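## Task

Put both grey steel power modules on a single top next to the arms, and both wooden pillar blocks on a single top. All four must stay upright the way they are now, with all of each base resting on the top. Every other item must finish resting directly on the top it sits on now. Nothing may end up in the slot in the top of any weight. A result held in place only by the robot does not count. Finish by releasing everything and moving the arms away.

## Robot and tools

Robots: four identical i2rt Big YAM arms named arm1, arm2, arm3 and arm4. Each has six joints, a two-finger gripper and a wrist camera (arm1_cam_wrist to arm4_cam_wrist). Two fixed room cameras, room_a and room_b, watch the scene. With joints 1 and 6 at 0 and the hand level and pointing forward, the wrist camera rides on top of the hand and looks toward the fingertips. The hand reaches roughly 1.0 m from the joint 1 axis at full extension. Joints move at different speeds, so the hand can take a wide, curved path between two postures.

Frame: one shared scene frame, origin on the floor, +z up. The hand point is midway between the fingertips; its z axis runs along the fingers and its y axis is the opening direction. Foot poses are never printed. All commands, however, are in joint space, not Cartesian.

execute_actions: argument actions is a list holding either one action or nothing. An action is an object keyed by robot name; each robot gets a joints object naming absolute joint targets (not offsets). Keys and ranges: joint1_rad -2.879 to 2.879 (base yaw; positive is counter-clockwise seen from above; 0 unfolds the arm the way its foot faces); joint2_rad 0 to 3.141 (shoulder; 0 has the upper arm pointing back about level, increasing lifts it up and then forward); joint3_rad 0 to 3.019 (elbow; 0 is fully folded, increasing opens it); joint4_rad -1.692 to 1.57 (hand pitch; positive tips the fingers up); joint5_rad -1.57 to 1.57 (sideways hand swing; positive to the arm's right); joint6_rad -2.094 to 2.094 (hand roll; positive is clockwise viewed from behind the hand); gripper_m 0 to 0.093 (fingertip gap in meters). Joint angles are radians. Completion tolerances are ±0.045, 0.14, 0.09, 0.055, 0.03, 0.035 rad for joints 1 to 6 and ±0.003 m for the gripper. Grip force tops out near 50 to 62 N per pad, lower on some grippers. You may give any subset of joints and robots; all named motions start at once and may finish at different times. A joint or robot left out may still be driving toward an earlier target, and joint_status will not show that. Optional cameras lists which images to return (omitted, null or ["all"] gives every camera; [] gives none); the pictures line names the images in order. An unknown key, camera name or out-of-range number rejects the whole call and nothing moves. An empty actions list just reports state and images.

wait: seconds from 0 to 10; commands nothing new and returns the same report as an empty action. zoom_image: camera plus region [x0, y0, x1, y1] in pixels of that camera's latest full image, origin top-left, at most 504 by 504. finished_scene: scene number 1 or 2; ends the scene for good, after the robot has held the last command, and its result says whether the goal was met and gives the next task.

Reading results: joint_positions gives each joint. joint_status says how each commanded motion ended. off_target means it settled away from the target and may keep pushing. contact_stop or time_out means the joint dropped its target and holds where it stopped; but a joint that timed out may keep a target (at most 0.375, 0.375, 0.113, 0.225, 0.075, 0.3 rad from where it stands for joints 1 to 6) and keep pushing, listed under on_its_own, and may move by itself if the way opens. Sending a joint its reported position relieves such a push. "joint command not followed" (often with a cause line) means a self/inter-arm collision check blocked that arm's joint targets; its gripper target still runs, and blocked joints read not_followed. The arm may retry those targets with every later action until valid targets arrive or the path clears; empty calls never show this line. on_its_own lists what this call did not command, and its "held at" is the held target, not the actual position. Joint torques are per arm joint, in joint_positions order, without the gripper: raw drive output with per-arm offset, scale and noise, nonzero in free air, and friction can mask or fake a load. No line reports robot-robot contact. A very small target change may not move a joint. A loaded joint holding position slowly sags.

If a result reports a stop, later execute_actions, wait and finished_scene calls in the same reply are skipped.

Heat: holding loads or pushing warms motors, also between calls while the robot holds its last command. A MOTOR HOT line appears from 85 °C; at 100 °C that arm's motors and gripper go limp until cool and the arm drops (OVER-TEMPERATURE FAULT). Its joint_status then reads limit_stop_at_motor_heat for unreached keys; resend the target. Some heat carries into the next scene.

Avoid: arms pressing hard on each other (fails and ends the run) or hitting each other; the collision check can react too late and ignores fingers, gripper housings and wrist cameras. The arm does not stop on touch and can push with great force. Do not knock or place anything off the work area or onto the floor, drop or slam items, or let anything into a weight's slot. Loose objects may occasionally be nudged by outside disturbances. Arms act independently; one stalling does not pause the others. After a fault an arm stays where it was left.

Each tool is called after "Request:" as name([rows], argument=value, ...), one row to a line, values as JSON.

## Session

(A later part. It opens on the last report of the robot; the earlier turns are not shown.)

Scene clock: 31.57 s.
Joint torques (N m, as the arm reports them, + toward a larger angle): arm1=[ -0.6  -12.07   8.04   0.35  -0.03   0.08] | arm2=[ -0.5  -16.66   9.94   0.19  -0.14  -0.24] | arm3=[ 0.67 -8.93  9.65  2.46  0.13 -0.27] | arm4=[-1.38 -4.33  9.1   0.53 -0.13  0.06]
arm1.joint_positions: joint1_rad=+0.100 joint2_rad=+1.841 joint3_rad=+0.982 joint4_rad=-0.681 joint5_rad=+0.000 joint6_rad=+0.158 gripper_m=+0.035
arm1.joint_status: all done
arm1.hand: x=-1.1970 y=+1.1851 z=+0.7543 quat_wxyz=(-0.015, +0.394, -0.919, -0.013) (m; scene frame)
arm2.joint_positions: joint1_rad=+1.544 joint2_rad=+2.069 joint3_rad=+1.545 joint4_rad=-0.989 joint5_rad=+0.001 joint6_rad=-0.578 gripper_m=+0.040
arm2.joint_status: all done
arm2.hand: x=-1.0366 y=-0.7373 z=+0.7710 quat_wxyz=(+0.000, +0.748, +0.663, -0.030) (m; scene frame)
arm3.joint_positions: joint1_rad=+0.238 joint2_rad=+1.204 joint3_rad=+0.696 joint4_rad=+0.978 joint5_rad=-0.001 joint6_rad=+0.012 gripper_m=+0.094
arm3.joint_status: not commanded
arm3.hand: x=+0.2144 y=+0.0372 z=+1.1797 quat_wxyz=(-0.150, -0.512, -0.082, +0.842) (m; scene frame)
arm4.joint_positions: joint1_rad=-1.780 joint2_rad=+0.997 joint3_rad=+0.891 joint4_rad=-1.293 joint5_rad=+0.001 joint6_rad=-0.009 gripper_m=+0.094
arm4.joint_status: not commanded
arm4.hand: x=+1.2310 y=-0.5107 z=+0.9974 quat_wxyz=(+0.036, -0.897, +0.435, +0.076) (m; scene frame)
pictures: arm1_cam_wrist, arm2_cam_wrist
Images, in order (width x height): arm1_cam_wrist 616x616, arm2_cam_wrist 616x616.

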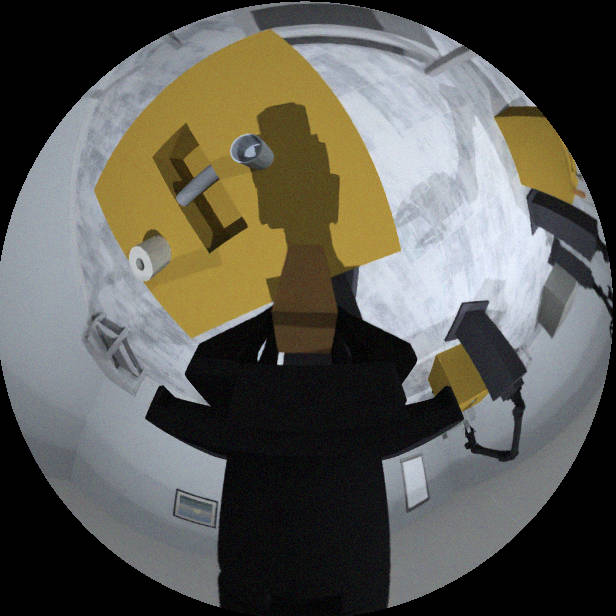

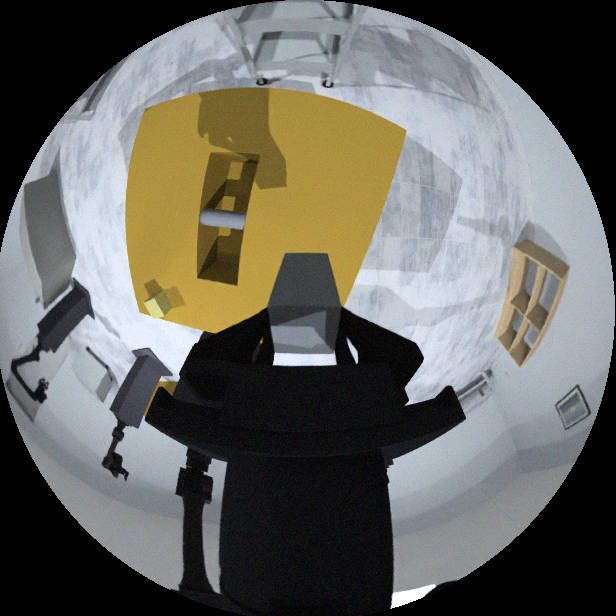

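Request:
execute_actions([
  {"arm1":{"joints":{"joint1_rad":-0.7,"joint2_rad":1.66,"joint3_rad":1.555,"joint4_rad":-1.455,"joint6_rad":0}},"arm2":{"joints":{"joint1_rad":-2.143,"joint2_rad":1.786,"joint3_rad":1.775,"joint4_rad":-1.535,"joint6_rad":0.012}},"arm3":{"joints":{"joint1_rad":0.244,"joint2_rad":2.11,"joint3_rad":1.24,"joint4_rad":1.32,"joint6_rad":-0.012}}},
], cameras=["arm2_cam_wrist","arm3_cam_wrist","room_a"])

Scene clock: 37.50 s.
Joint torques (N m, as the arm reports them, + toward a larger angle): arm1=[ -0.81 -13.65  12.4    0.26  -0.1   -0.19] | arm2=[ -0.65 -17.52   9.19   0.04  -0.15  -0.01] | arm3=[  0.78 -22.36   9.66   2.32   0.13  -0.29] | arm4=[-1.41 -4.36  9.1   0.54 -0.13  0.06]
arm1.joint_positions: joint1_rad=-0.708 joint2_rad=+1.651 joint3_rad=+1.524 joint4_rad=-1.446 joint5_rad=+0.002 joint6_rad=+0.012 gripper_m=+0.035
arm1.joint_status: all done
arm1.hand: x=-0.9579 y=+0.8944 z=+1.0172 quat_wxyz=(+0.001, +0.074, -0.997, -0.004) (m; scene frame)
arm2.joint_positions: joint1_rad=-2.148 joint2_rad=+1.818 joint3_rad=+1.770 joint4_rad=-1.523 joint5_rad=+0.003 joint6_rad=+0.001 gripper_m=+0.039
arm2.joint_status: all done
arm2.hand: x=-0.1118 y=-0.0952 z=+0.9901 quat_wxyz=(+0.003, +0.161, -0.987, -0.001) (m; scene frame)
arm3.joint_positions: joint1_rad=+0.238 joint2_rad=+2.123 joint3_rad=+1.209 joint4_rad=+1.303 joint5_rad=-0.001 joint6_rad=+0.002 gripper_m=+0.094
arm3.joint_status: all done
arm3.hand: x=-0.0109 y=-0.0429 z=+0.9572 quat_wxyz=(-0.142, -0.544, -0.090, +0.822) (m; scene frame)
arm4.joint_positions: joint1_rad=-1.780 joint2_rad=+0.997 joint3_rad=+0.891 joint4_rad=-1.293 joint5_rad=+0.001 joint6_rad=-0.009 gripper_m=+0.094
arm4.joint_status: not commanded
arm4.hand: x=+1.2310 y=-0.5107 z=+0.9974 quat_wxyz=(+0.036, -0.897, +0.435, +0.076) (m; scene frame)
pictures: arm2_cam_wrist, arm3_cam_wrist, room_a
Images, in order (width x height): arm2_cam_wrist 616x616, arm3_cam_wrist 616x616, room_a 896x504.

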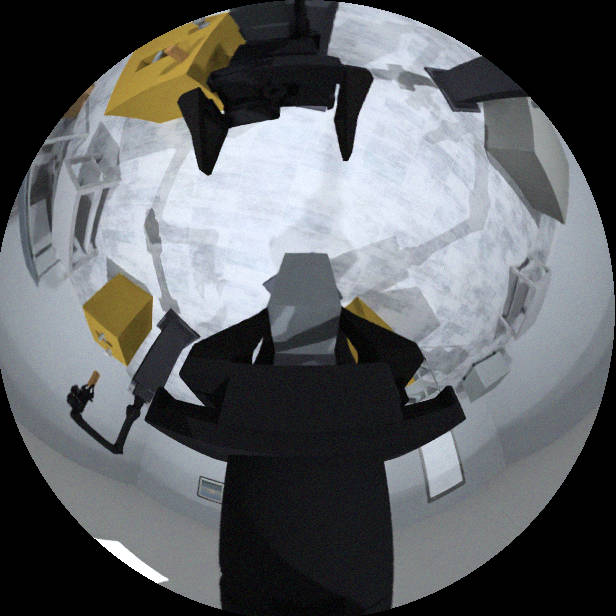

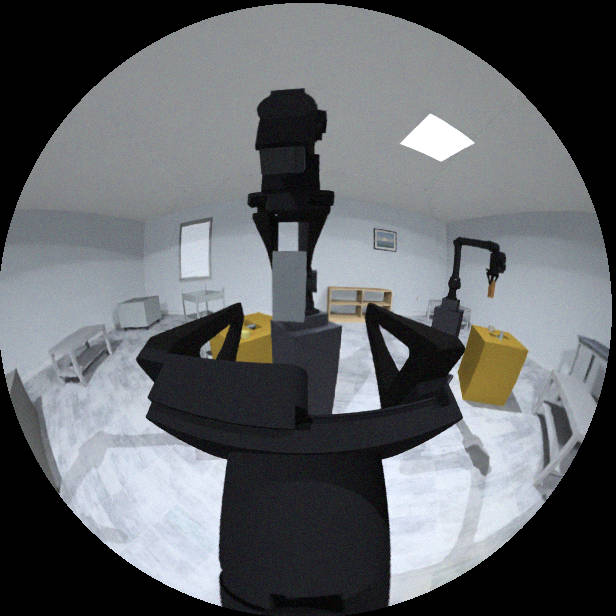

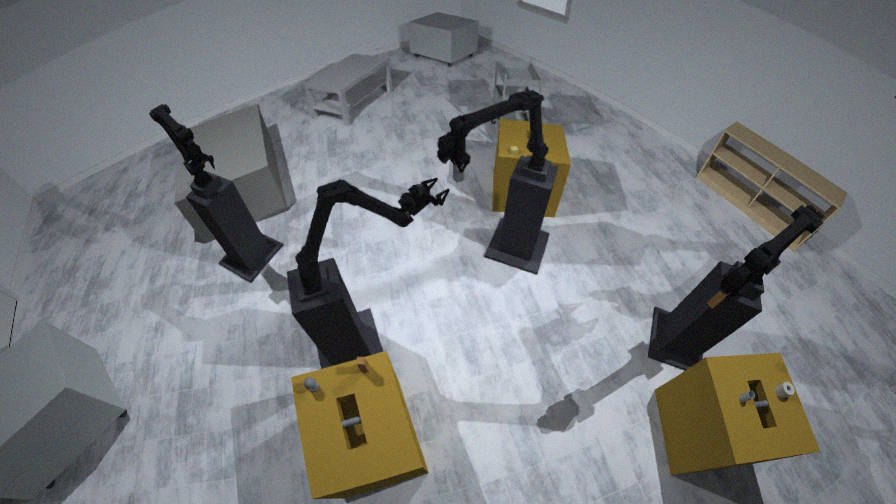

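Request:
zoom_image(camera="arm3_cam_wrist", region=[220, 170, 380, 340])

Region (220, 170, 380, 340) of arm3_cam_wrist's 616x616 image, scaled by 2.965, with more detail than that image has; it fills the left 474 columns of this view, and the rest is white.

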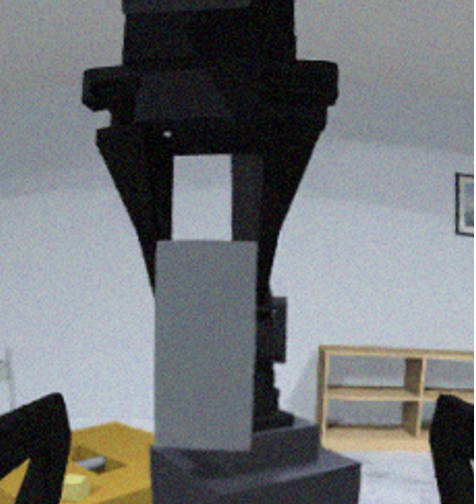

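Request:
execute_actions([
  {"arm1":{"joints":{"joint1_rad":-1.795}},"arm3":{"joints":{"joint1_rad":0.268,"joint2_rad":2.23,"joint3_rad":1.49,"joint4_rad":1.18}}},
], cameras=[])

Request:
execute_actions([
  {"arm3":{"joints":{"joint2_rad":2.344,"joint3_rad":1.73,"joint4_rad":1.055}}},
], cameras=["arm2_cam_wrist","arm3_cam_wrist","room_a"])

Scene clock: 40.57 s.
Joint torques (N m, as the arm reports them, + toward a larger angle): arm1=[  0.34 -14.19  12.13   0.17  -0.12  -0.21] | arm2=[ -0.36 -17.57   9.18   0.04  -0.17  -0.01] | arm3=[  1.26 -22.42  10.9    0.92   0.14  -0.29] | arm4=[-1.39 -4.34  9.1   0.54 -0.13  0.05]
arm1.joint_positions: joint1_rad=-1.801 joint2_rad=+1.662 joint3_rad=+1.524 joint4_rad=-1.446 joint5_rad=+0.002 joint6_rad=+0.010 gripper_m=+0.035
arm1.joint_status: all done
arm1.hand: x=-1.1534 y=+0.4147 z=+1.0077 quat_wxyz=(+0.009, -0.454, -0.891, -0.006) (m; scene frame)
arm2.joint_positions: joint1_rad=-2.148 joint2_rad=+1.818 joint3_rad=+1.770 joint4_rad=-1.523 joint5_rad=+0.003 joint6_rad=+0.001 gripper_m=+0.039
arm2.joint_status: not commanded
arm2.hand: x=-0.1118 y=-0.0952 z=+0.9901 quat_wxyz=(+0.003, +0.161, -0.987, -0.001) (m; scene frame)
arm3.joint_positions: joint1_rad=+0.257 joint2_rad=+2.215 joint3_rad=+1.456 joint4_rad=+1.194 joint5_rad=-0.001 joint6_rad=+0.002 gripper_m=+0.094
arm3.joint_status: all done
arm3.hand: x=-0.0665 y=-0.0785 z=+0.9829 quat_wxyz=(-0.152, -0.525, -0.092, +0.833) (m; scene frame)
arm4.joint_positions: joint1_rad=-1.780 joint2_rad=+0.997 joint3_rad=+0.891 joint4_rad=-1.293 joint5_rad=+0.001 joint6_rad=-0.009 gripper_m=+0.094
arm4.joint_status: not commanded
arm4.hand: x=+1.2310 y=-0.5107 z=+0.9974 quat_wxyz=(+0.036, -0.897, +0.435, +0.076) (m; scene frame)
pictures: none
No camera images: the call's "cameras" was empty. Leave "cameras" out to get every camera's image.

Scene clock: 41.57 s.
Joint torques (N m, as the arm reports them, + toward a larger angle): arm1=[ -0.81 -14.25  12.44   0.22  -0.13  -0.2 ] | arm2=[ -0.42 -17.53   9.17   0.03  -0.16  -0.01] | arm3=[  1.19 -24.85  11.73   0.92   0.13  -0.29] | arm4=[-1.38 -4.33  9.1   0.54 -0.13  0.06]
arm1.joint_positions: joint1_rad=-1.801 joint2_rad=+1.662 joint3_rad=+1.524 joint4_rad=-1.446 joint5_rad=+0.002 joint6_rad=+0.010 gripper_m=+0.035
arm1.joint_status: not commanded
arm1.hand: x=-1.1534 y=+0.4147 z=+1.0077 quat_wxyz=(+0.009, -0.454, -0.891, -0.006) (m; scene frame)
arm2.joint_positions: joint1_rad=-2.148 joint2_rad=+1.818 joint3_rad=+1.770 joint4_rad=-1.523 joint5_rad=+0.003 joint6_rad=+0.001 gripper_m=+0.039
arm2.joint_status: not commanded
arm2.hand: x=-0.1118 y=-0.0952 z=+0.9901 quat_wxyz=(+0.003, +0.161, -0.987, -0.001) (m; scene frame)
arm3.joint_positions: joint1_rad=+0.257 joint2_rad=+2.334 joint3_rad=+1.694 joint4_rad=+1.068 joint5_rad=-0.001 joint6_rad=+0.002 gripper_m=+0.094
arm3.joint_status: all done
arm3.hand: x=-0.1219 y=-0.0991 z=+0.9812 quat_wxyz=(-0.152, -0.528, -0.092, +0.830) (m; scene frame)
arm4.joint_positions: joint1_rad=-1.780 joint2_rad=+0.997 joint3_rad=+0.891 joint4_rad=-1.293 joint5_rad=+0.001 joint6_rad=-0.009 gripper_m=+0.094
arm4.joint_status: not commanded
arm4.hand: x=+1.2310 y=-0.5107 z=+0.9974 quat_wxyz=(+0.036, -0.897, +0.435, +0.076) (m; scene frame)
pictures: arm2_cam_wrist, arm3_cam_wrist, room_a
Images, in order (width x height): arm2_cam_wrist 616x616, arm3_cam_wrist 616x616, room_a 896x504.

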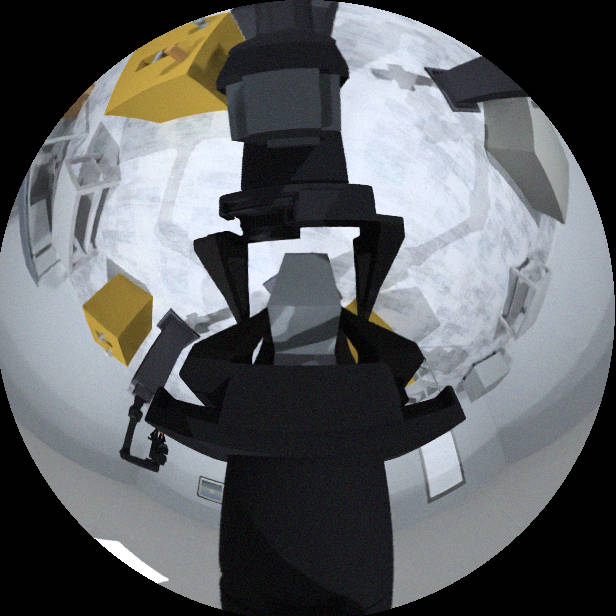

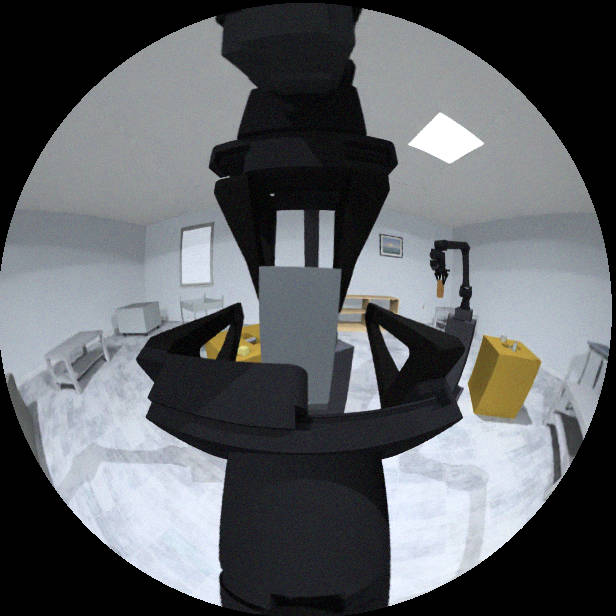

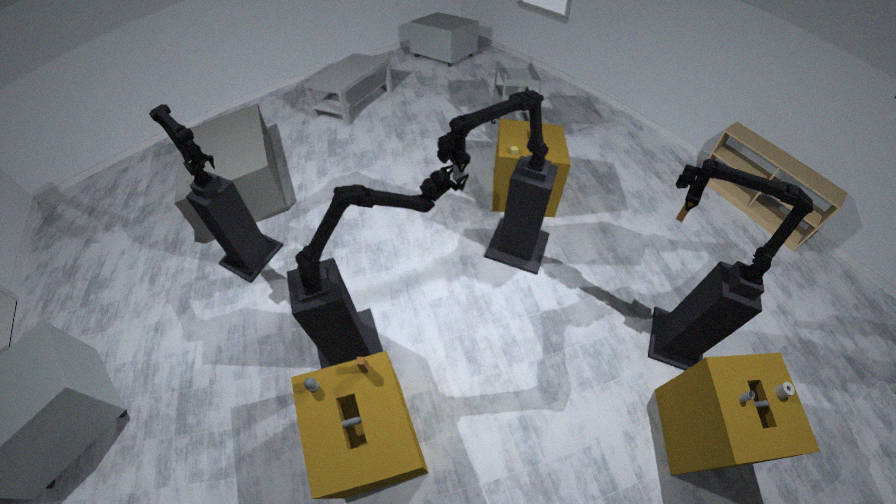

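Request:
execute_actions([
  {"arm3":{"joints":{"joint1_rad":0.273,"joint4_rad":0.94,"gripper_m":0.07}}},
], cameras=["arm2_cam_wrist","arm3_cam_wrist","arm1_cam_wrist","room_b"])

Scene clock: 42.93 s.
Joint torques (N m, as the arm reports them, + toward a larger angle): arm1=[ -0.34 -14.62  12.26   0.18  -0.13  -0.2 ] | arm2=[ -0.36 -17.59   9.15   0.05  -0.16  -0.01] | arm3=[  1.73 -25.35  11.85   0.96   0.13  -0.28] | arm4=[-1.39 -4.34  9.1   0.53 -0.13  0.06]
arm1.joint_positions: joint1_rad=-1.801 joint2_rad=+1.662 joint3_rad=+1.524 joint4_rad=-1.446 joint5_rad=+0.002 joint6_rad=+0.010 gripper_m=+0.035
arm1.joint_status: not commanded
arm1.hand: x=-1.1534 y=+0.4147 z=+1.0077 quat_wxyz=(+0.009, -0.454, -0.891, -0.006) (m; scene frame)
arm2.joint_positions: joint1_rad=-2.148 joint2_rad=+1.818 joint3_rad=+1.770 joint4_rad=-1.523 joint5_rad=+0.003 joint6_rad=+0.001 gripper_m=+0.039
arm2.joint_status: not commanded
arm2.hand: x=-0.1118 y=-0.0952 z=+0.9901 quat_wxyz=(+0.003, +0.161, -0.987, -0.001) (m; scene frame)
arm3.joint_positions: joint1_rad=+0.257 joint2_rad=+2.334 joint3_rad=+1.694 joint4_rad=+0.956 joint5_rad=-0.001 joint6_rad=+0.002 gripper_m=+0.070
arm3.joint_status: all done
arm3.hand: x=-0.1315 y=-0.1028 z=+0.9557 quat_wxyz=(-0.146, -0.573, -0.101, +0.800) (m; scene frame)
arm4.joint_positions: joint1_rad=-1.780 joint2_rad=+0.997 joint3_rad=+0.891 joint4_rad=-1.293 joint5_rad=+0.001 joint6_rad=-0.009 gripper_m=+0.094
arm4.joint_status: not commanded
arm4.hand: x=+1.2310 y=-0.5107 z=+0.9974 quat_wxyz=(+0.036, -0.897, +0.435, +0.076) (m; scene frame)
pictures: arm1_cam_wrist, arm2_cam_wrist, arm3_cam_wrist, room_b
Images, in order (width x height): arm1_cam_wrist 616x616, arm2_cam_wrist 616x616, arm3_cam_wrist 616x616, room_b 896x504.

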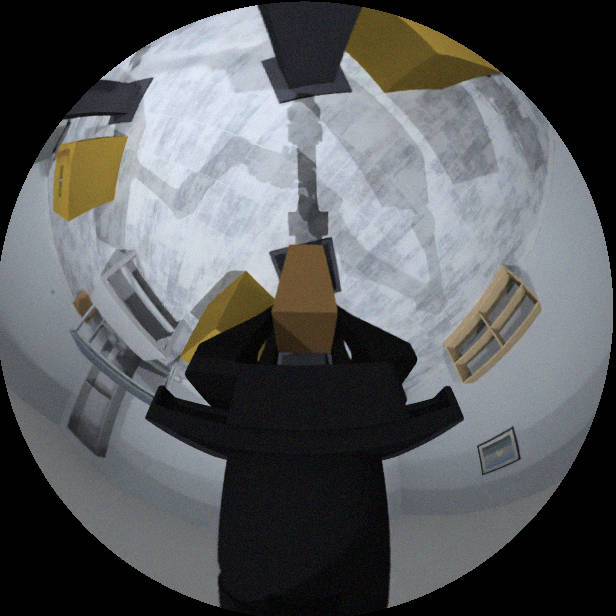

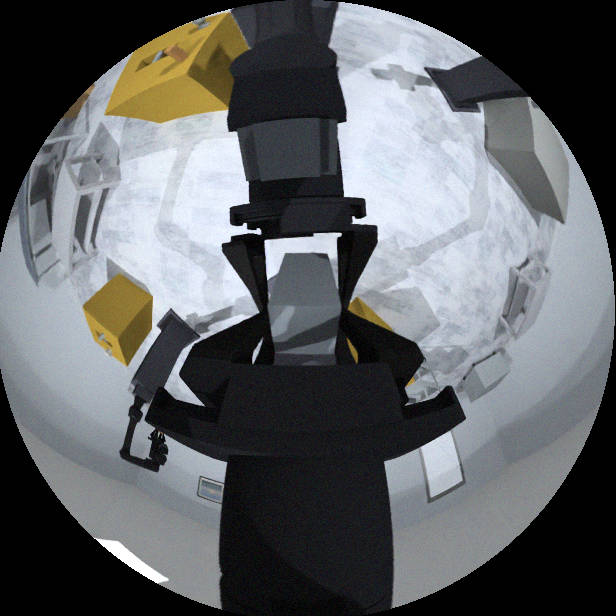

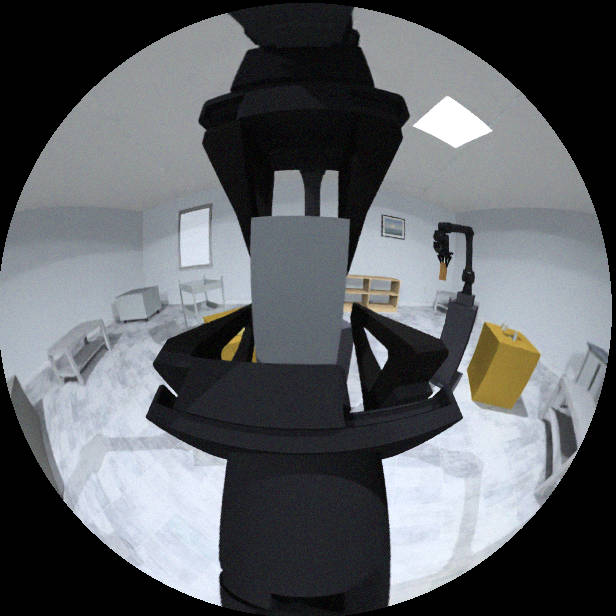

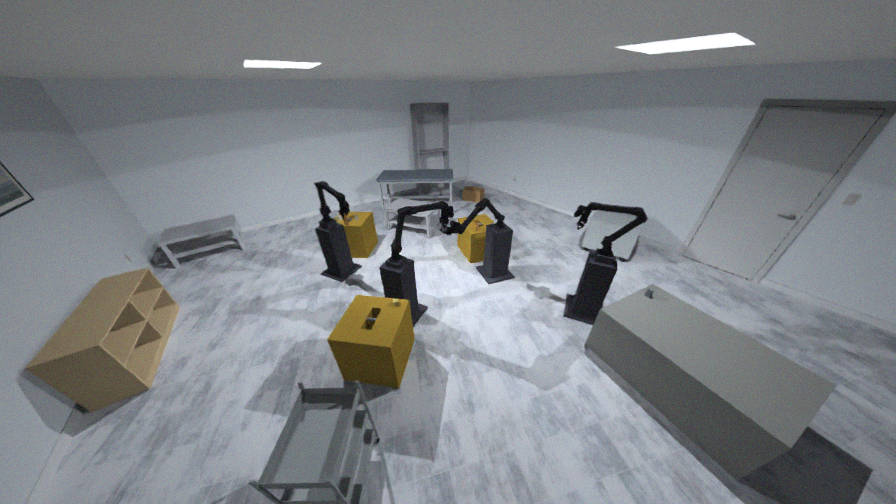

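Request:
execute_actions([
  {"arm3":{"joints":{"gripper_m":0.0}}},
], cameras=["arm2_cam_wrist","arm3_cam_wrist"])

Scene clock: 44.13 s.
Joint torques (N m, as the arm reports them, + toward a larger angle): arm1=[ -0.51 -14.68  12.25   0.07  -0.1   -0.2 ] | arm2=[ -0.37 -17.55   9.15   0.07   0.11   0.  ] | arm3=[  1.48 -25.37  11.88   1.01  -0.01  -0.29] | arm4=[-1.4  -4.36  9.1   0.54 -0.13  0.06]
arm1.joint_positions: joint1_rad=-1.801 joint2_rad=+1.662 joint3_rad=+1.524 joint4_rad=-1.446 joint5_rad=+0.002 joint6_rad=+0.010 gripper_m=+0.035
arm1.joint_status: not commanded
arm1.hand: x=-1.1534 y=+0.4147 z=+1.0077 quat_wxyz=(+0.009, -0.454, -0.891, -0.006) (m; scene frame)
arm2.joint_positions: joint1_rad=-2.147 joint2_rad=+1.818 joint3_rad=+1.770 joint4_rad=-1.524 joint5_rad=-0.004 joint6_rad=+0.000 gripper_m=+0.039
arm2.joint_status: not commanded
arm2.hand: x=-0.1124 y=-0.0937 z=+0.9901 quat_wxyz=(+0.004, +0.161, -0.987, -0.005) (m; scene frame)
arm3.joint_positions: joint1_rad=+0.259 joint2_rad=+2.334 joint3_rad=+1.694 joint4_rad=+0.955 joint5_rad=+0.003 joint6_rad=+0.003 gripper_m=+0.039
arm3.joint_status: gripper_m off_target (ended at +0.039, target +0.000)
arm3.hand: x=-0.1313 y=-0.1035 z=+0.9555 quat_wxyz=(-0.146, -0.574, -0.100, +0.800) (m; scene frame)
arm4.joint_positions: joint1_rad=-1.780 joint2_rad=+0.997 joint3_rad=+0.891 joint4_rad=-1.293 joint5_rad=+0.001 joint6_rad=-0.009 gripper_m=+0.094
arm4.joint_status: not commanded
arm4.hand: x=+1.2310 y=-0.5107 z=+0.9974 quat_wxyz=(+0.036, -0.897, +0.435, +0.076) (m; scene frame)
pictures: arm2_cam_wrist, arm3_cam_wrist
Images, in order (width x height): arm2_cam_wrist 616x616, arm3_cam_wrist 616x616.

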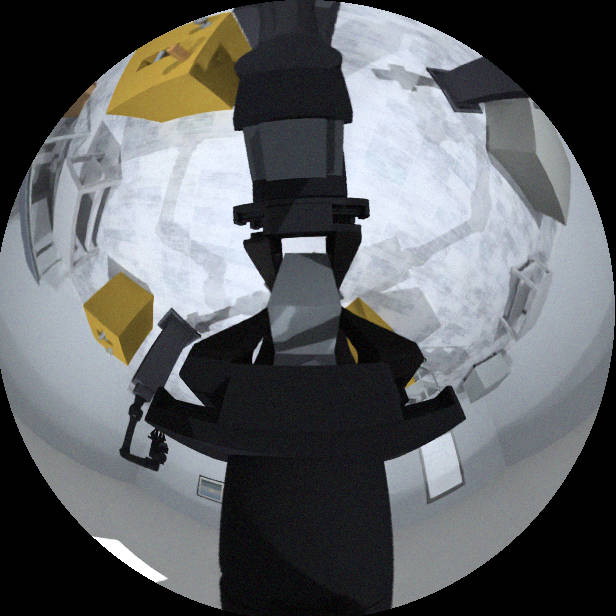

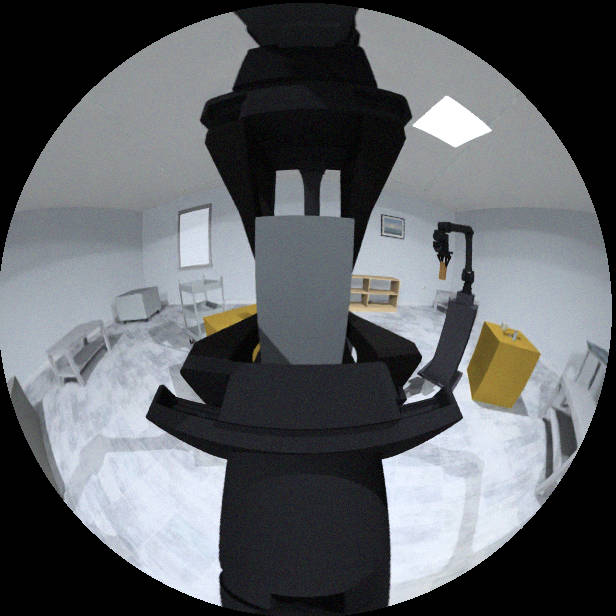

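Request:
execute_actions([
  {"arm2":{"joints":{"gripper_m":0.093}},"arm4":{"joints":{"joint1_rad":-1.787,"joint2_rad":1.58,"joint3_rad":1.62,"joint4_rad":-1.58,"joint6_rad":0.01}}},
], cameras=[])

Request:
execute_actions([
  {"arm2":{"joints":{"joint2_rad":1.3}}},
], cameras=["arm3_cam_wrist","room_a"])

Scene clock: 47.60 s.
Joint torques (N m, as the arm reports them, + toward a larger angle): arm1=[ -0.82 -14.27  12.26   0.18  -0.11  -0.22] | arm2=[ -0.38 -17.05   9.2    0.07   0.06   0.  ] | arm3=[  1.52 -25.31  11.87   1.32   0.    -0.29] | arm4=[ -1.33 -14.18  11.48   0.15  -0.13   0.08]
arm1.joint_positions: joint1_rad=-1.801 joint2_rad=+1.662 joint3_rad=+1.524 joint4_rad=-1.446 joint5_rad=+0.002 joint6_rad=+0.010 gripper_m=+0.035
arm1.joint_status: not commanded
arm1.hand: x=-1.1534 y=+0.4147 z=+1.0077 quat_wxyz=(+0.009, -0.454, -0.891, -0.006) (m; scene frame)
arm2.joint_positions: joint1_rad=-2.147 joint2_rad=+1.811 joint3_rad=+1.770 joint4_rad=-1.524 joint5_rad=-0.003 joint6_rad=+0.000 gripper_m=+0.093
arm2.joint_status: all done
arm2.hand: x=-0.1129 y=-0.0941 z=+0.9938 quat_wxyz=(+0.000, +0.161, -0.987, -0.005) (m; scene frame)
arm3.joint_positions: joint1_rad=+0.259 joint2_rad=+2.335 joint3_rad=+1.694 joint4_rad=+0.948 joint5_rad=+0.003 joint6_rad=+0.002 gripper_m=+0.039
arm3.joint_status: not commanded
arm3.hand: x=-0.1318 y=-0.1041 z=+0.9533 quat_wxyz=(-0.146, -0.577, -0.101, +0.797) (m; scene frame)
arm4.joint_positions: joint1_rad=-1.780 joint2_rad=+1.582 joint3_rad=+1.572 joint4_rad=-1.573 joint5_rad=+0.001 joint6_rad=-0.002 gripper_m=+0.094
arm4.joint_status: all done
arm4.hand: x=+1.1221 y=-0.3699 z=+1.0532 quat_wxyz=(-0.004, -0.898, +0.439, -0.006) (m; scene frame)
pictures: none
No camera images: the call's "cameras" was empty. Leave "cameras" out to get every camera's image.

Scene clock: 49.17 s.
Joint torques (N m, as the arm reports them, + toward a larger angle): arm1=[ -1.02 -14.81  12.27   0.09  -0.14  -0.19] | arm2=[-0.47 -8.8   9.85  0.98  0.06  0.  ] | arm3=[  1.57 -25.34  11.87   1.33   0.    -0.28] | arm4=[ -1.36 -13.71  11.46   0.15  -0.13   0.08]
arm1.joint_positions: joint1_rad=-1.801 joint2_rad=+1.662 joint3_rad=+1.524 joint4_rad=-1.446 joint5_rad=+0.002 joint6_rad=+0.010 gripper_m=+0.035
arm1.joint_status: not commanded
arm1.hand: x=-1.1534 y=+0.4147 z=+1.0077 quat_wxyz=(+0.009, -0.454, -0.891, -0.006) (m; scene frame)
arm2.joint_positions: joint1_rad=-2.147 joint2_rad=+1.309 joint3_rad=+1.762 joint4_rad=-1.526 joint5_rad=-0.003 joint6_rad=+0.000 gripper_m=+0.093
arm2.joint_status: all done
arm2.hand: x=-0.2162 y=-0.1304 z=+1.2388 quat_wxyz=(-0.240, +0.156, -0.957, -0.044) (m; scene frame)
arm3.joint_positions: joint1_rad=+0.259 joint2_rad=+2.335 joint3_rad=+1.694 joint4_rad=+0.948 joint5_rad=+0.003 joint6_rad=+0.002 gripper_m=+0.039
arm3.joint_status: not commanded
arm3.hand: x=-0.1318 y=-0.1041 z=+0.9533 quat_wxyz=(-0.146, -0.577, -0.101, +0.797) (m; scene frame)
arm4.joint_positions: joint1_rad=-1.780 joint2_rad=+1.582 joint3_rad=+1.572 joint4_rad=-1.573 joint5_rad=+0.001 joint6_rad=-0.002 gripper_m=+0.094
arm4.joint_status: not commanded
arm4.hand: x=+1.1221 y=-0.3699 z=+1.0532 quat_wxyz=(-0.004, -0.898, +0.439, -0.006) (m; scene frame)
pictures: arm3_cam_wrist, room_a
Images, in order (width x height): arm3_cam_wrist 616x616, room_a 896x504.

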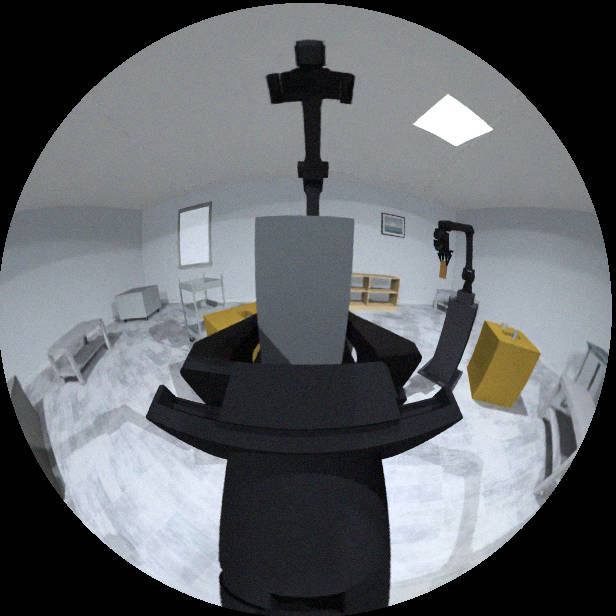

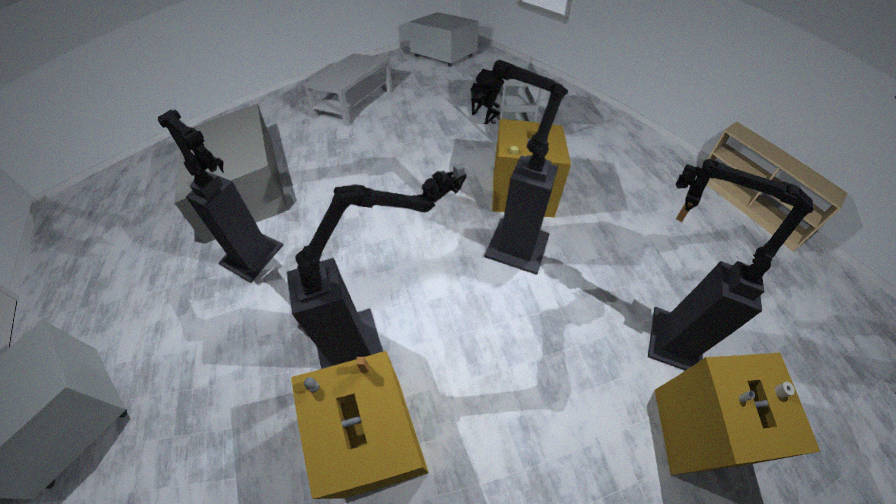

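Request:
execute_actions([
  {"arm2":{"joints":{"joint1_rad":-0.262,"joint2_rad":2.13,"joint3_rad":1.15,"joint4_rad":1.37}},"arm3":{"joints":{"joint1_rad":2.125,"joint2_rad":2.14,"joint3_rad":1.2,"joint4_rad":1.285}}},
])

Scene clock: 52.03 s.
Joint torques (N m, as the arm reports them, + toward a larger angle): arm1=[ -0.66 -15.04  12.19   0.17  -0.12  -0.18] | arm2=[ -0.95 -17.58   6.49   2.85  -0.06  -0.01] | arm3=[ -1.28 -22.05   7.22   3.26   0.17  -0.26] | arm4=[ -1.34 -13.69  11.47   0.15  -0.13   0.08]
arm1.joint_positions: joint1_rad=-1.801 joint2_rad=+1.662 joint3_rad=+1.524 joint4_rad=-1.446 joint5_rad=+0.002 joint6_rad=+0.010 gripper_m=+0.035
arm1.joint_status: not commanded
arm1.hand: x=-1.1534 y=+0.4147 z=+1.0077 quat_wxyz=(+0.009, -0.454, -0.891, -0.006) (m; scene frame)
arm2.joint_positions: joint1_rad=-0.260 joint2_rad=+2.152 joint3_rad=+1.144 joint4_rad=+1.349 joint5_rad=+0.000 joint6_rad=+0.001 gripper_m=+0.093
arm2.joint_status: all done
arm2.hand: x=-1.0762 y=+0.3065 z=+0.9501 quat_wxyz=(-0.366, +0.512, -0.259, -0.733) (m; scene frame)
arm3.joint_positions: joint1_rad=+2.137 joint2_rad=+2.147 joint3_rad=+1.195 joint4_rad=+1.249 joint5_rad=-0.002 joint6_rad=+0.000 gripper_m=+0.039
arm3.joint_status: all done
arm3.hand: x=+1.1440 y=-0.3837 z=+0.9126 quat_wxyz=(-0.722, -0.255, -0.537, +0.355) (m; scene frame)
arm4.joint_positions: joint1_rad=-1.780 joint2_rad=+1.582 joint3_rad=+1.572 joint4_rad=-1.573 joint5_rad=+0.001 joint6_rad=-0.002 gripper_m=+0.094
arm4.joint_status: not commanded
arm4.hand: x=+1.1221 y=-0.3699 z=+1.0532 quat_wxyz=(-0.004, -0.898, +0.439, -0.006) (m; scene frame)
pictures: arm1_cam_wrist, arm2_cam_wrist, arm3_cam_wrist, arm4_cam_wrist, room_a, room_b
Images, in order (width x height): arm1_cam_wrist 616x616, arm2_cam_wrist 616x616, arm3_cam_wrist 616x616, arm4_cam_wrist 616x616, room_a 896x504, room_b 896x504.

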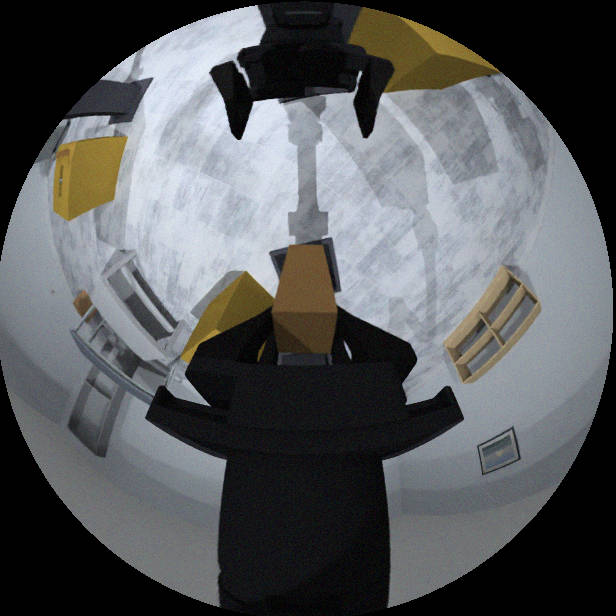

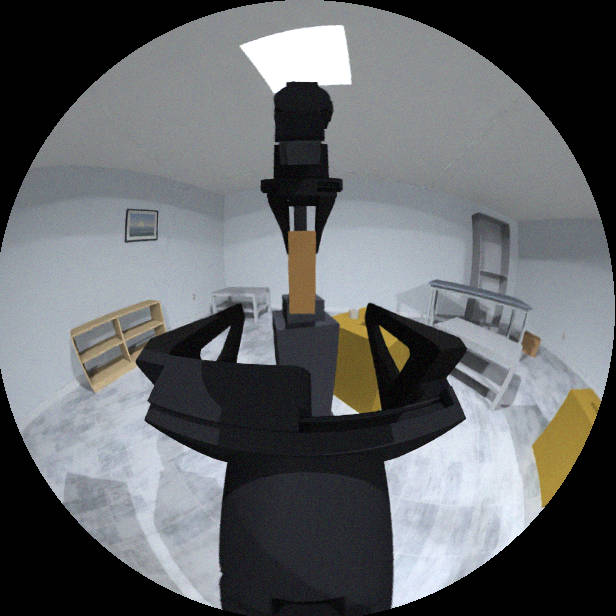

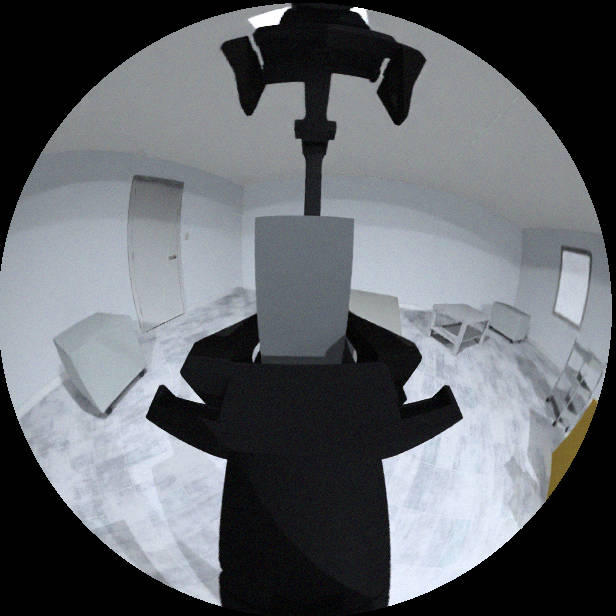

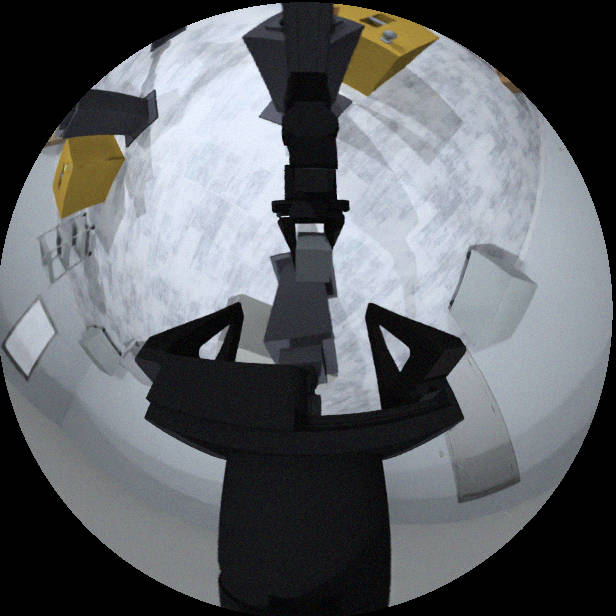

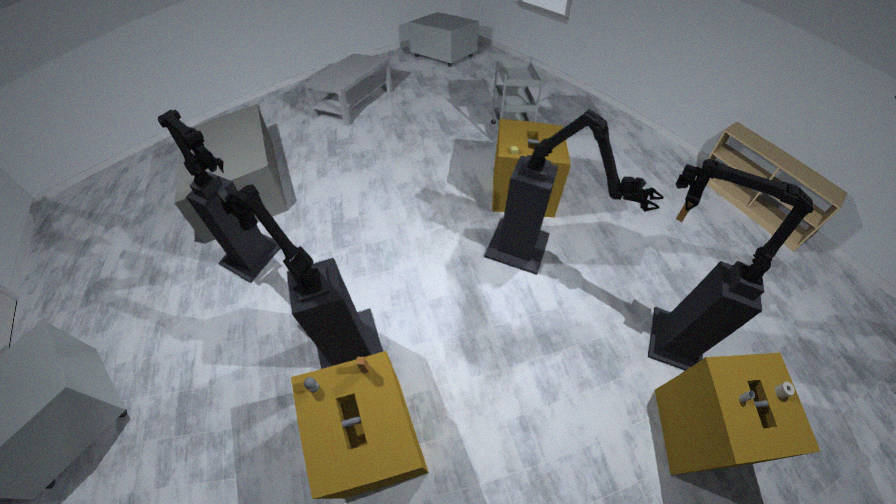

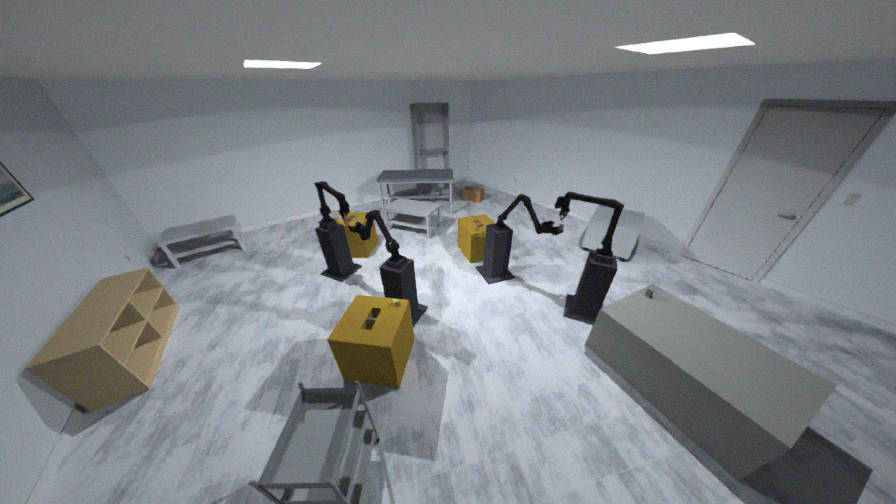

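Request:
execute_actions([
  {"arm2":{"joints":{"joint1_rad":-0.245,"joint2_rad":2.385,"joint3_rad":1.73,"joint4_rad":1.012}},"arm4":{"joints":{"joint1_rad":-1.81,"joint3_rad":1.325,"joint4_rad":-1.268}}},
], cameras=["arm1_cam_wrist","arm2_cam_wrist","arm3_cam_wrist","arm4_cam_wrist"])

Scene clock: 54.90 s.
Joint torques (N m, as the arm reports them, + toward a larger angle): arm1=[ -0.13 -14.59  12.19   0.13  -0.14  -0.19] | arm2=[ -0.25 -20.54  11.01   1.62  -0.06   0.  ] | arm3=[ -1.37 -22.03   7.23   3.28   0.17  -0.26] | arm4=[ -1.59 -12.96   8.79   0.99  -0.13   0.08]
arm1.joint_positions: joint1_rad=-1.801 joint2_rad=+1.662 joint3_rad=+1.524 joint4_rad=-1.446 joint5_rad=+0.002 joint6_rad=+0.010 gripper_m=+0.035
arm1.joint_status: not commanded
arm1.hand: x=-1.1534 y=+0.4147 z=+1.0077 quat_wxyz=(+0.009, -0.454, -0.891, -0.006) (m; scene frame)
arm2.joint_positions: joint1_rad=-0.251 joint2_rad=+2.392 joint3_rad=+1.696 joint4_rad=+1.020 joint5_rad=+0.000 joint6_rad=+0.001 gripper_m=+0.093
arm2.joint_status: all done
arm2.hand: x=-1.1716 y=+0.4217 z=+0.9547 quat_wxyz=(-0.361, +0.519, -0.259, -0.730) (m; scene frame)
arm3.joint_positions: joint1_rad=+2.137 joint2_rad=+2.147 joint3_rad=+1.195 joint4_rad=+1.249 joint5_rad=-0.002 joint6_rad=+0.000 gripper_m=+0.039
arm3.joint_status: not commanded
arm3.hand: x=+1.1440 y=-0.3837 z=+0.9126 quat_wxyz=(-0.722, -0.255, -0.537, +0.355) (m; scene frame)
arm4.joint_positions: joint1_rad=-1.800 joint2_rad=+1.580 joint3_rad=+1.313 joint4_rad=-1.277 joint5_rad=+0.001 joint6_rad=-0.002 gripper_m=+0.094
arm4.joint_status: all done
arm4.hand: x=+1.1322 y=-0.3683 z=+0.9567 quat_wxyz=(+0.004, -0.894, +0.448, +0.012) (m; scene frame)
pictures: arm1_cam_wrist, arm2_cam_wrist, arm3_cam_wrist, arm4_cam_wrist
Images, in order (width x height): arm1_cam_wrist 616x616, arm2_cam_wrist 616x616, arm3_cam_wrist 616x616, arm4_cam_wrist 616x616.

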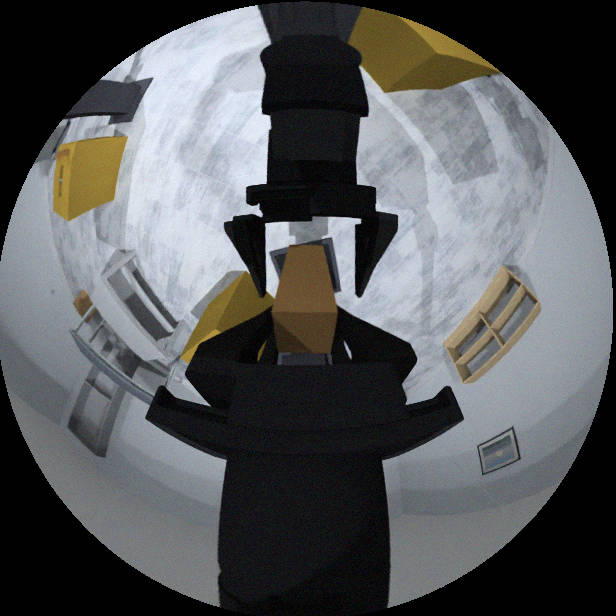

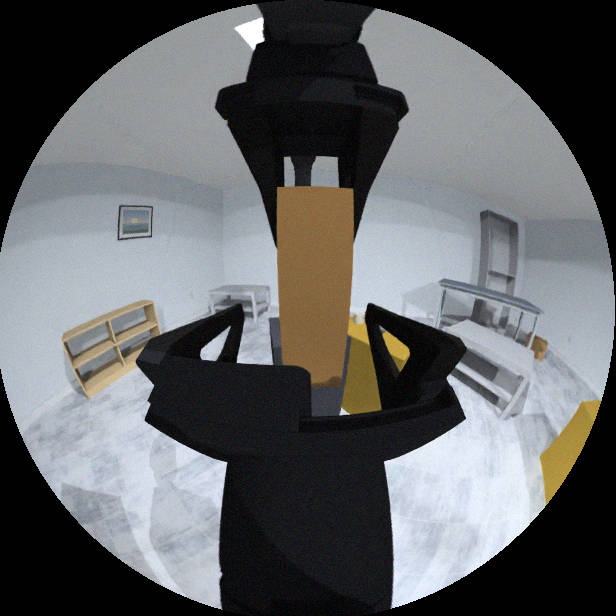

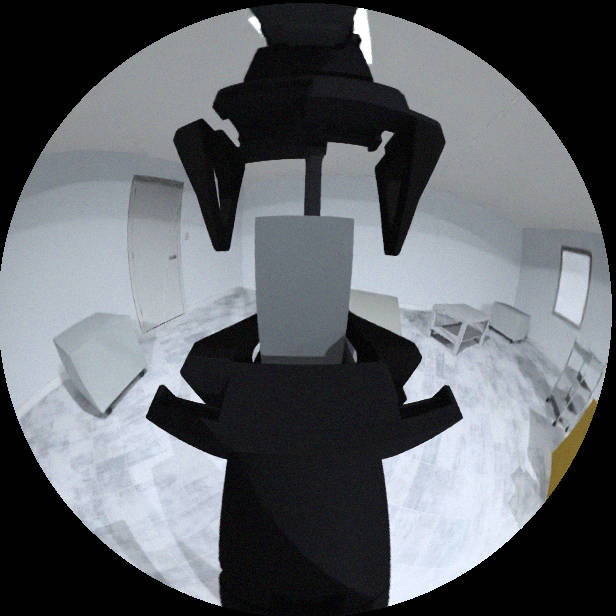

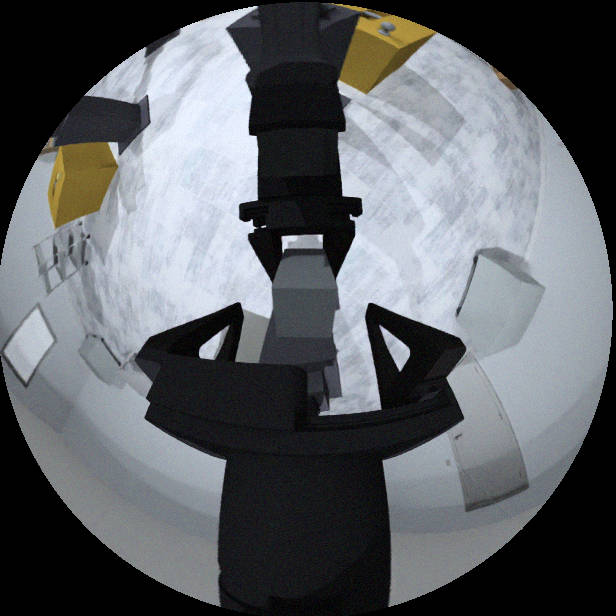

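Request:
execute_actions([
  {"arm2":{"joints":{"joint5_rad":0.022,"gripper_m":0.06}},"arm4":{"joints":{"joint3_rad":1.29,"joint4_rad":-1.232,"gripper_m":0.065}}},
], cameras=["arm2_cam_wrist","arm3_cam_wrist","arm4_cam_wrist"])

Scene clock: 56.20 s.
Joint torques (N m, as the arm reports them, + toward a larger angle): arm1=[ -0.71 -15.02  12.19   0.22  -0.12  -0.15] | arm2=[ -0.36 -20.77  11.     1.58   0.06  -0.02] | arm3=[ -1.34 -22.03   7.22   3.26   0.17  -0.26] | arm4=[ -1.59 -13.36   8.21   1.03  -0.13   0.08]
arm1.joint_positions: joint1_rad=-1.801 joint2_rad=+1.662 joint3_rad=+1.524 joint4_rad=-1.446 joint5_rad=+0.002 joint6_rad=+0.010 gripper_m=+0.035
arm1.joint_status: not commanded
arm1.hand: x=-1.1534 y=+0.4147 z=+1.0077 quat_wxyz=(+0.009, -0.454, -0.891, -0.006) (m; scene frame)
arm2.joint_positions: joint1_rad=-0.251 joint2_rad=+2.392 joint3_rad=+1.696 joint4_rad=+1.020 joint5_rad=+0.019 joint6_rad=+0.001 gripper_m=+0.060
arm2.joint_status: all done
arm2.hand: x=-1.1691 y=+0.4236 z=+0.9547 quat_wxyz=(-0.366, +0.516, -0.266, -0.727) (m; scene frame)
arm3.joint_positions: joint1_rad=+2.137 joint2_rad=+2.147 joint3_rad=+1.195 joint4_rad=+1.249 joint5_rad=-0.002 joint6_rad=+0.000 gripper_m=+0.039
arm3.joint_status: not commanded
arm3.hand: x=+1.1440 y=-0.3837 z=+0.9126 quat_wxyz=(-0.722, -0.255, -0.537, +0.355) (m; scene frame)
arm4.joint_positions: joint1_rad=-1.800 joint2_rad=+1.580 joint3_rad=+1.287 joint4_rad=-1.242 joint5_rad=+0.001 joint6_rad=-0.002 gripper_m=+0.065
arm4.joint_status: all done
arm4.hand: x=+1.1326 y=-0.3689 z=+0.9469 quat_wxyz=(+0.006, -0.894, +0.448, +0.016) (m; scene frame)
pictures: arm2_cam_wrist, arm3_cam_wrist, arm4_cam_wrist
Images, in order (width x height): arm2_cam_wrist 616x616, arm3_cam_wrist 616x616, arm4_cam_wrist 616x616.

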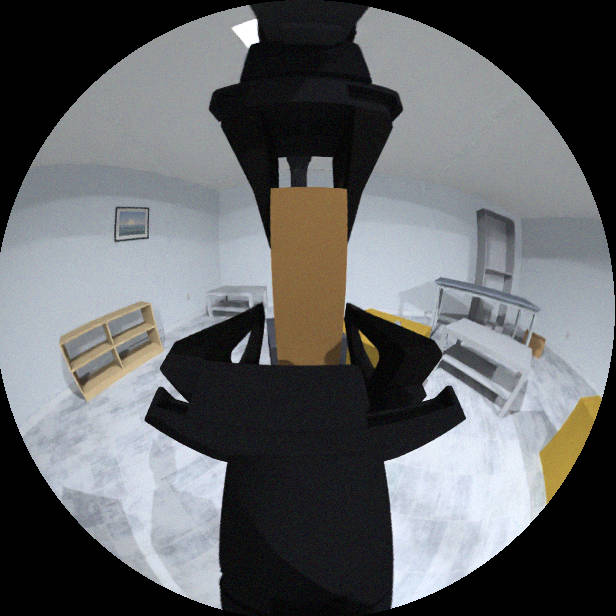

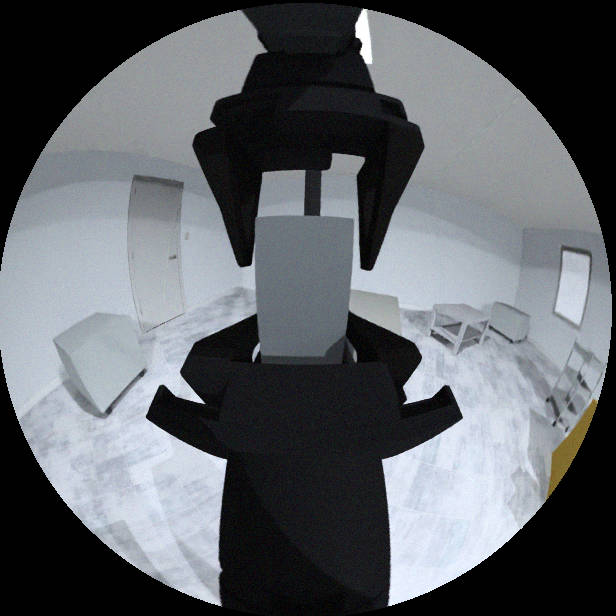

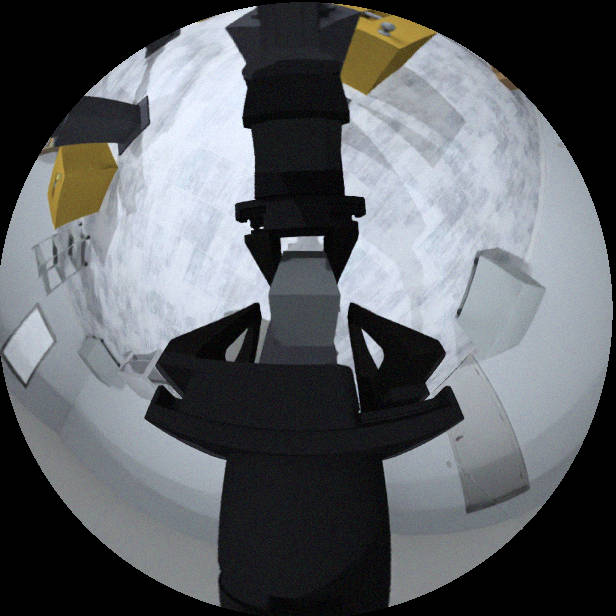

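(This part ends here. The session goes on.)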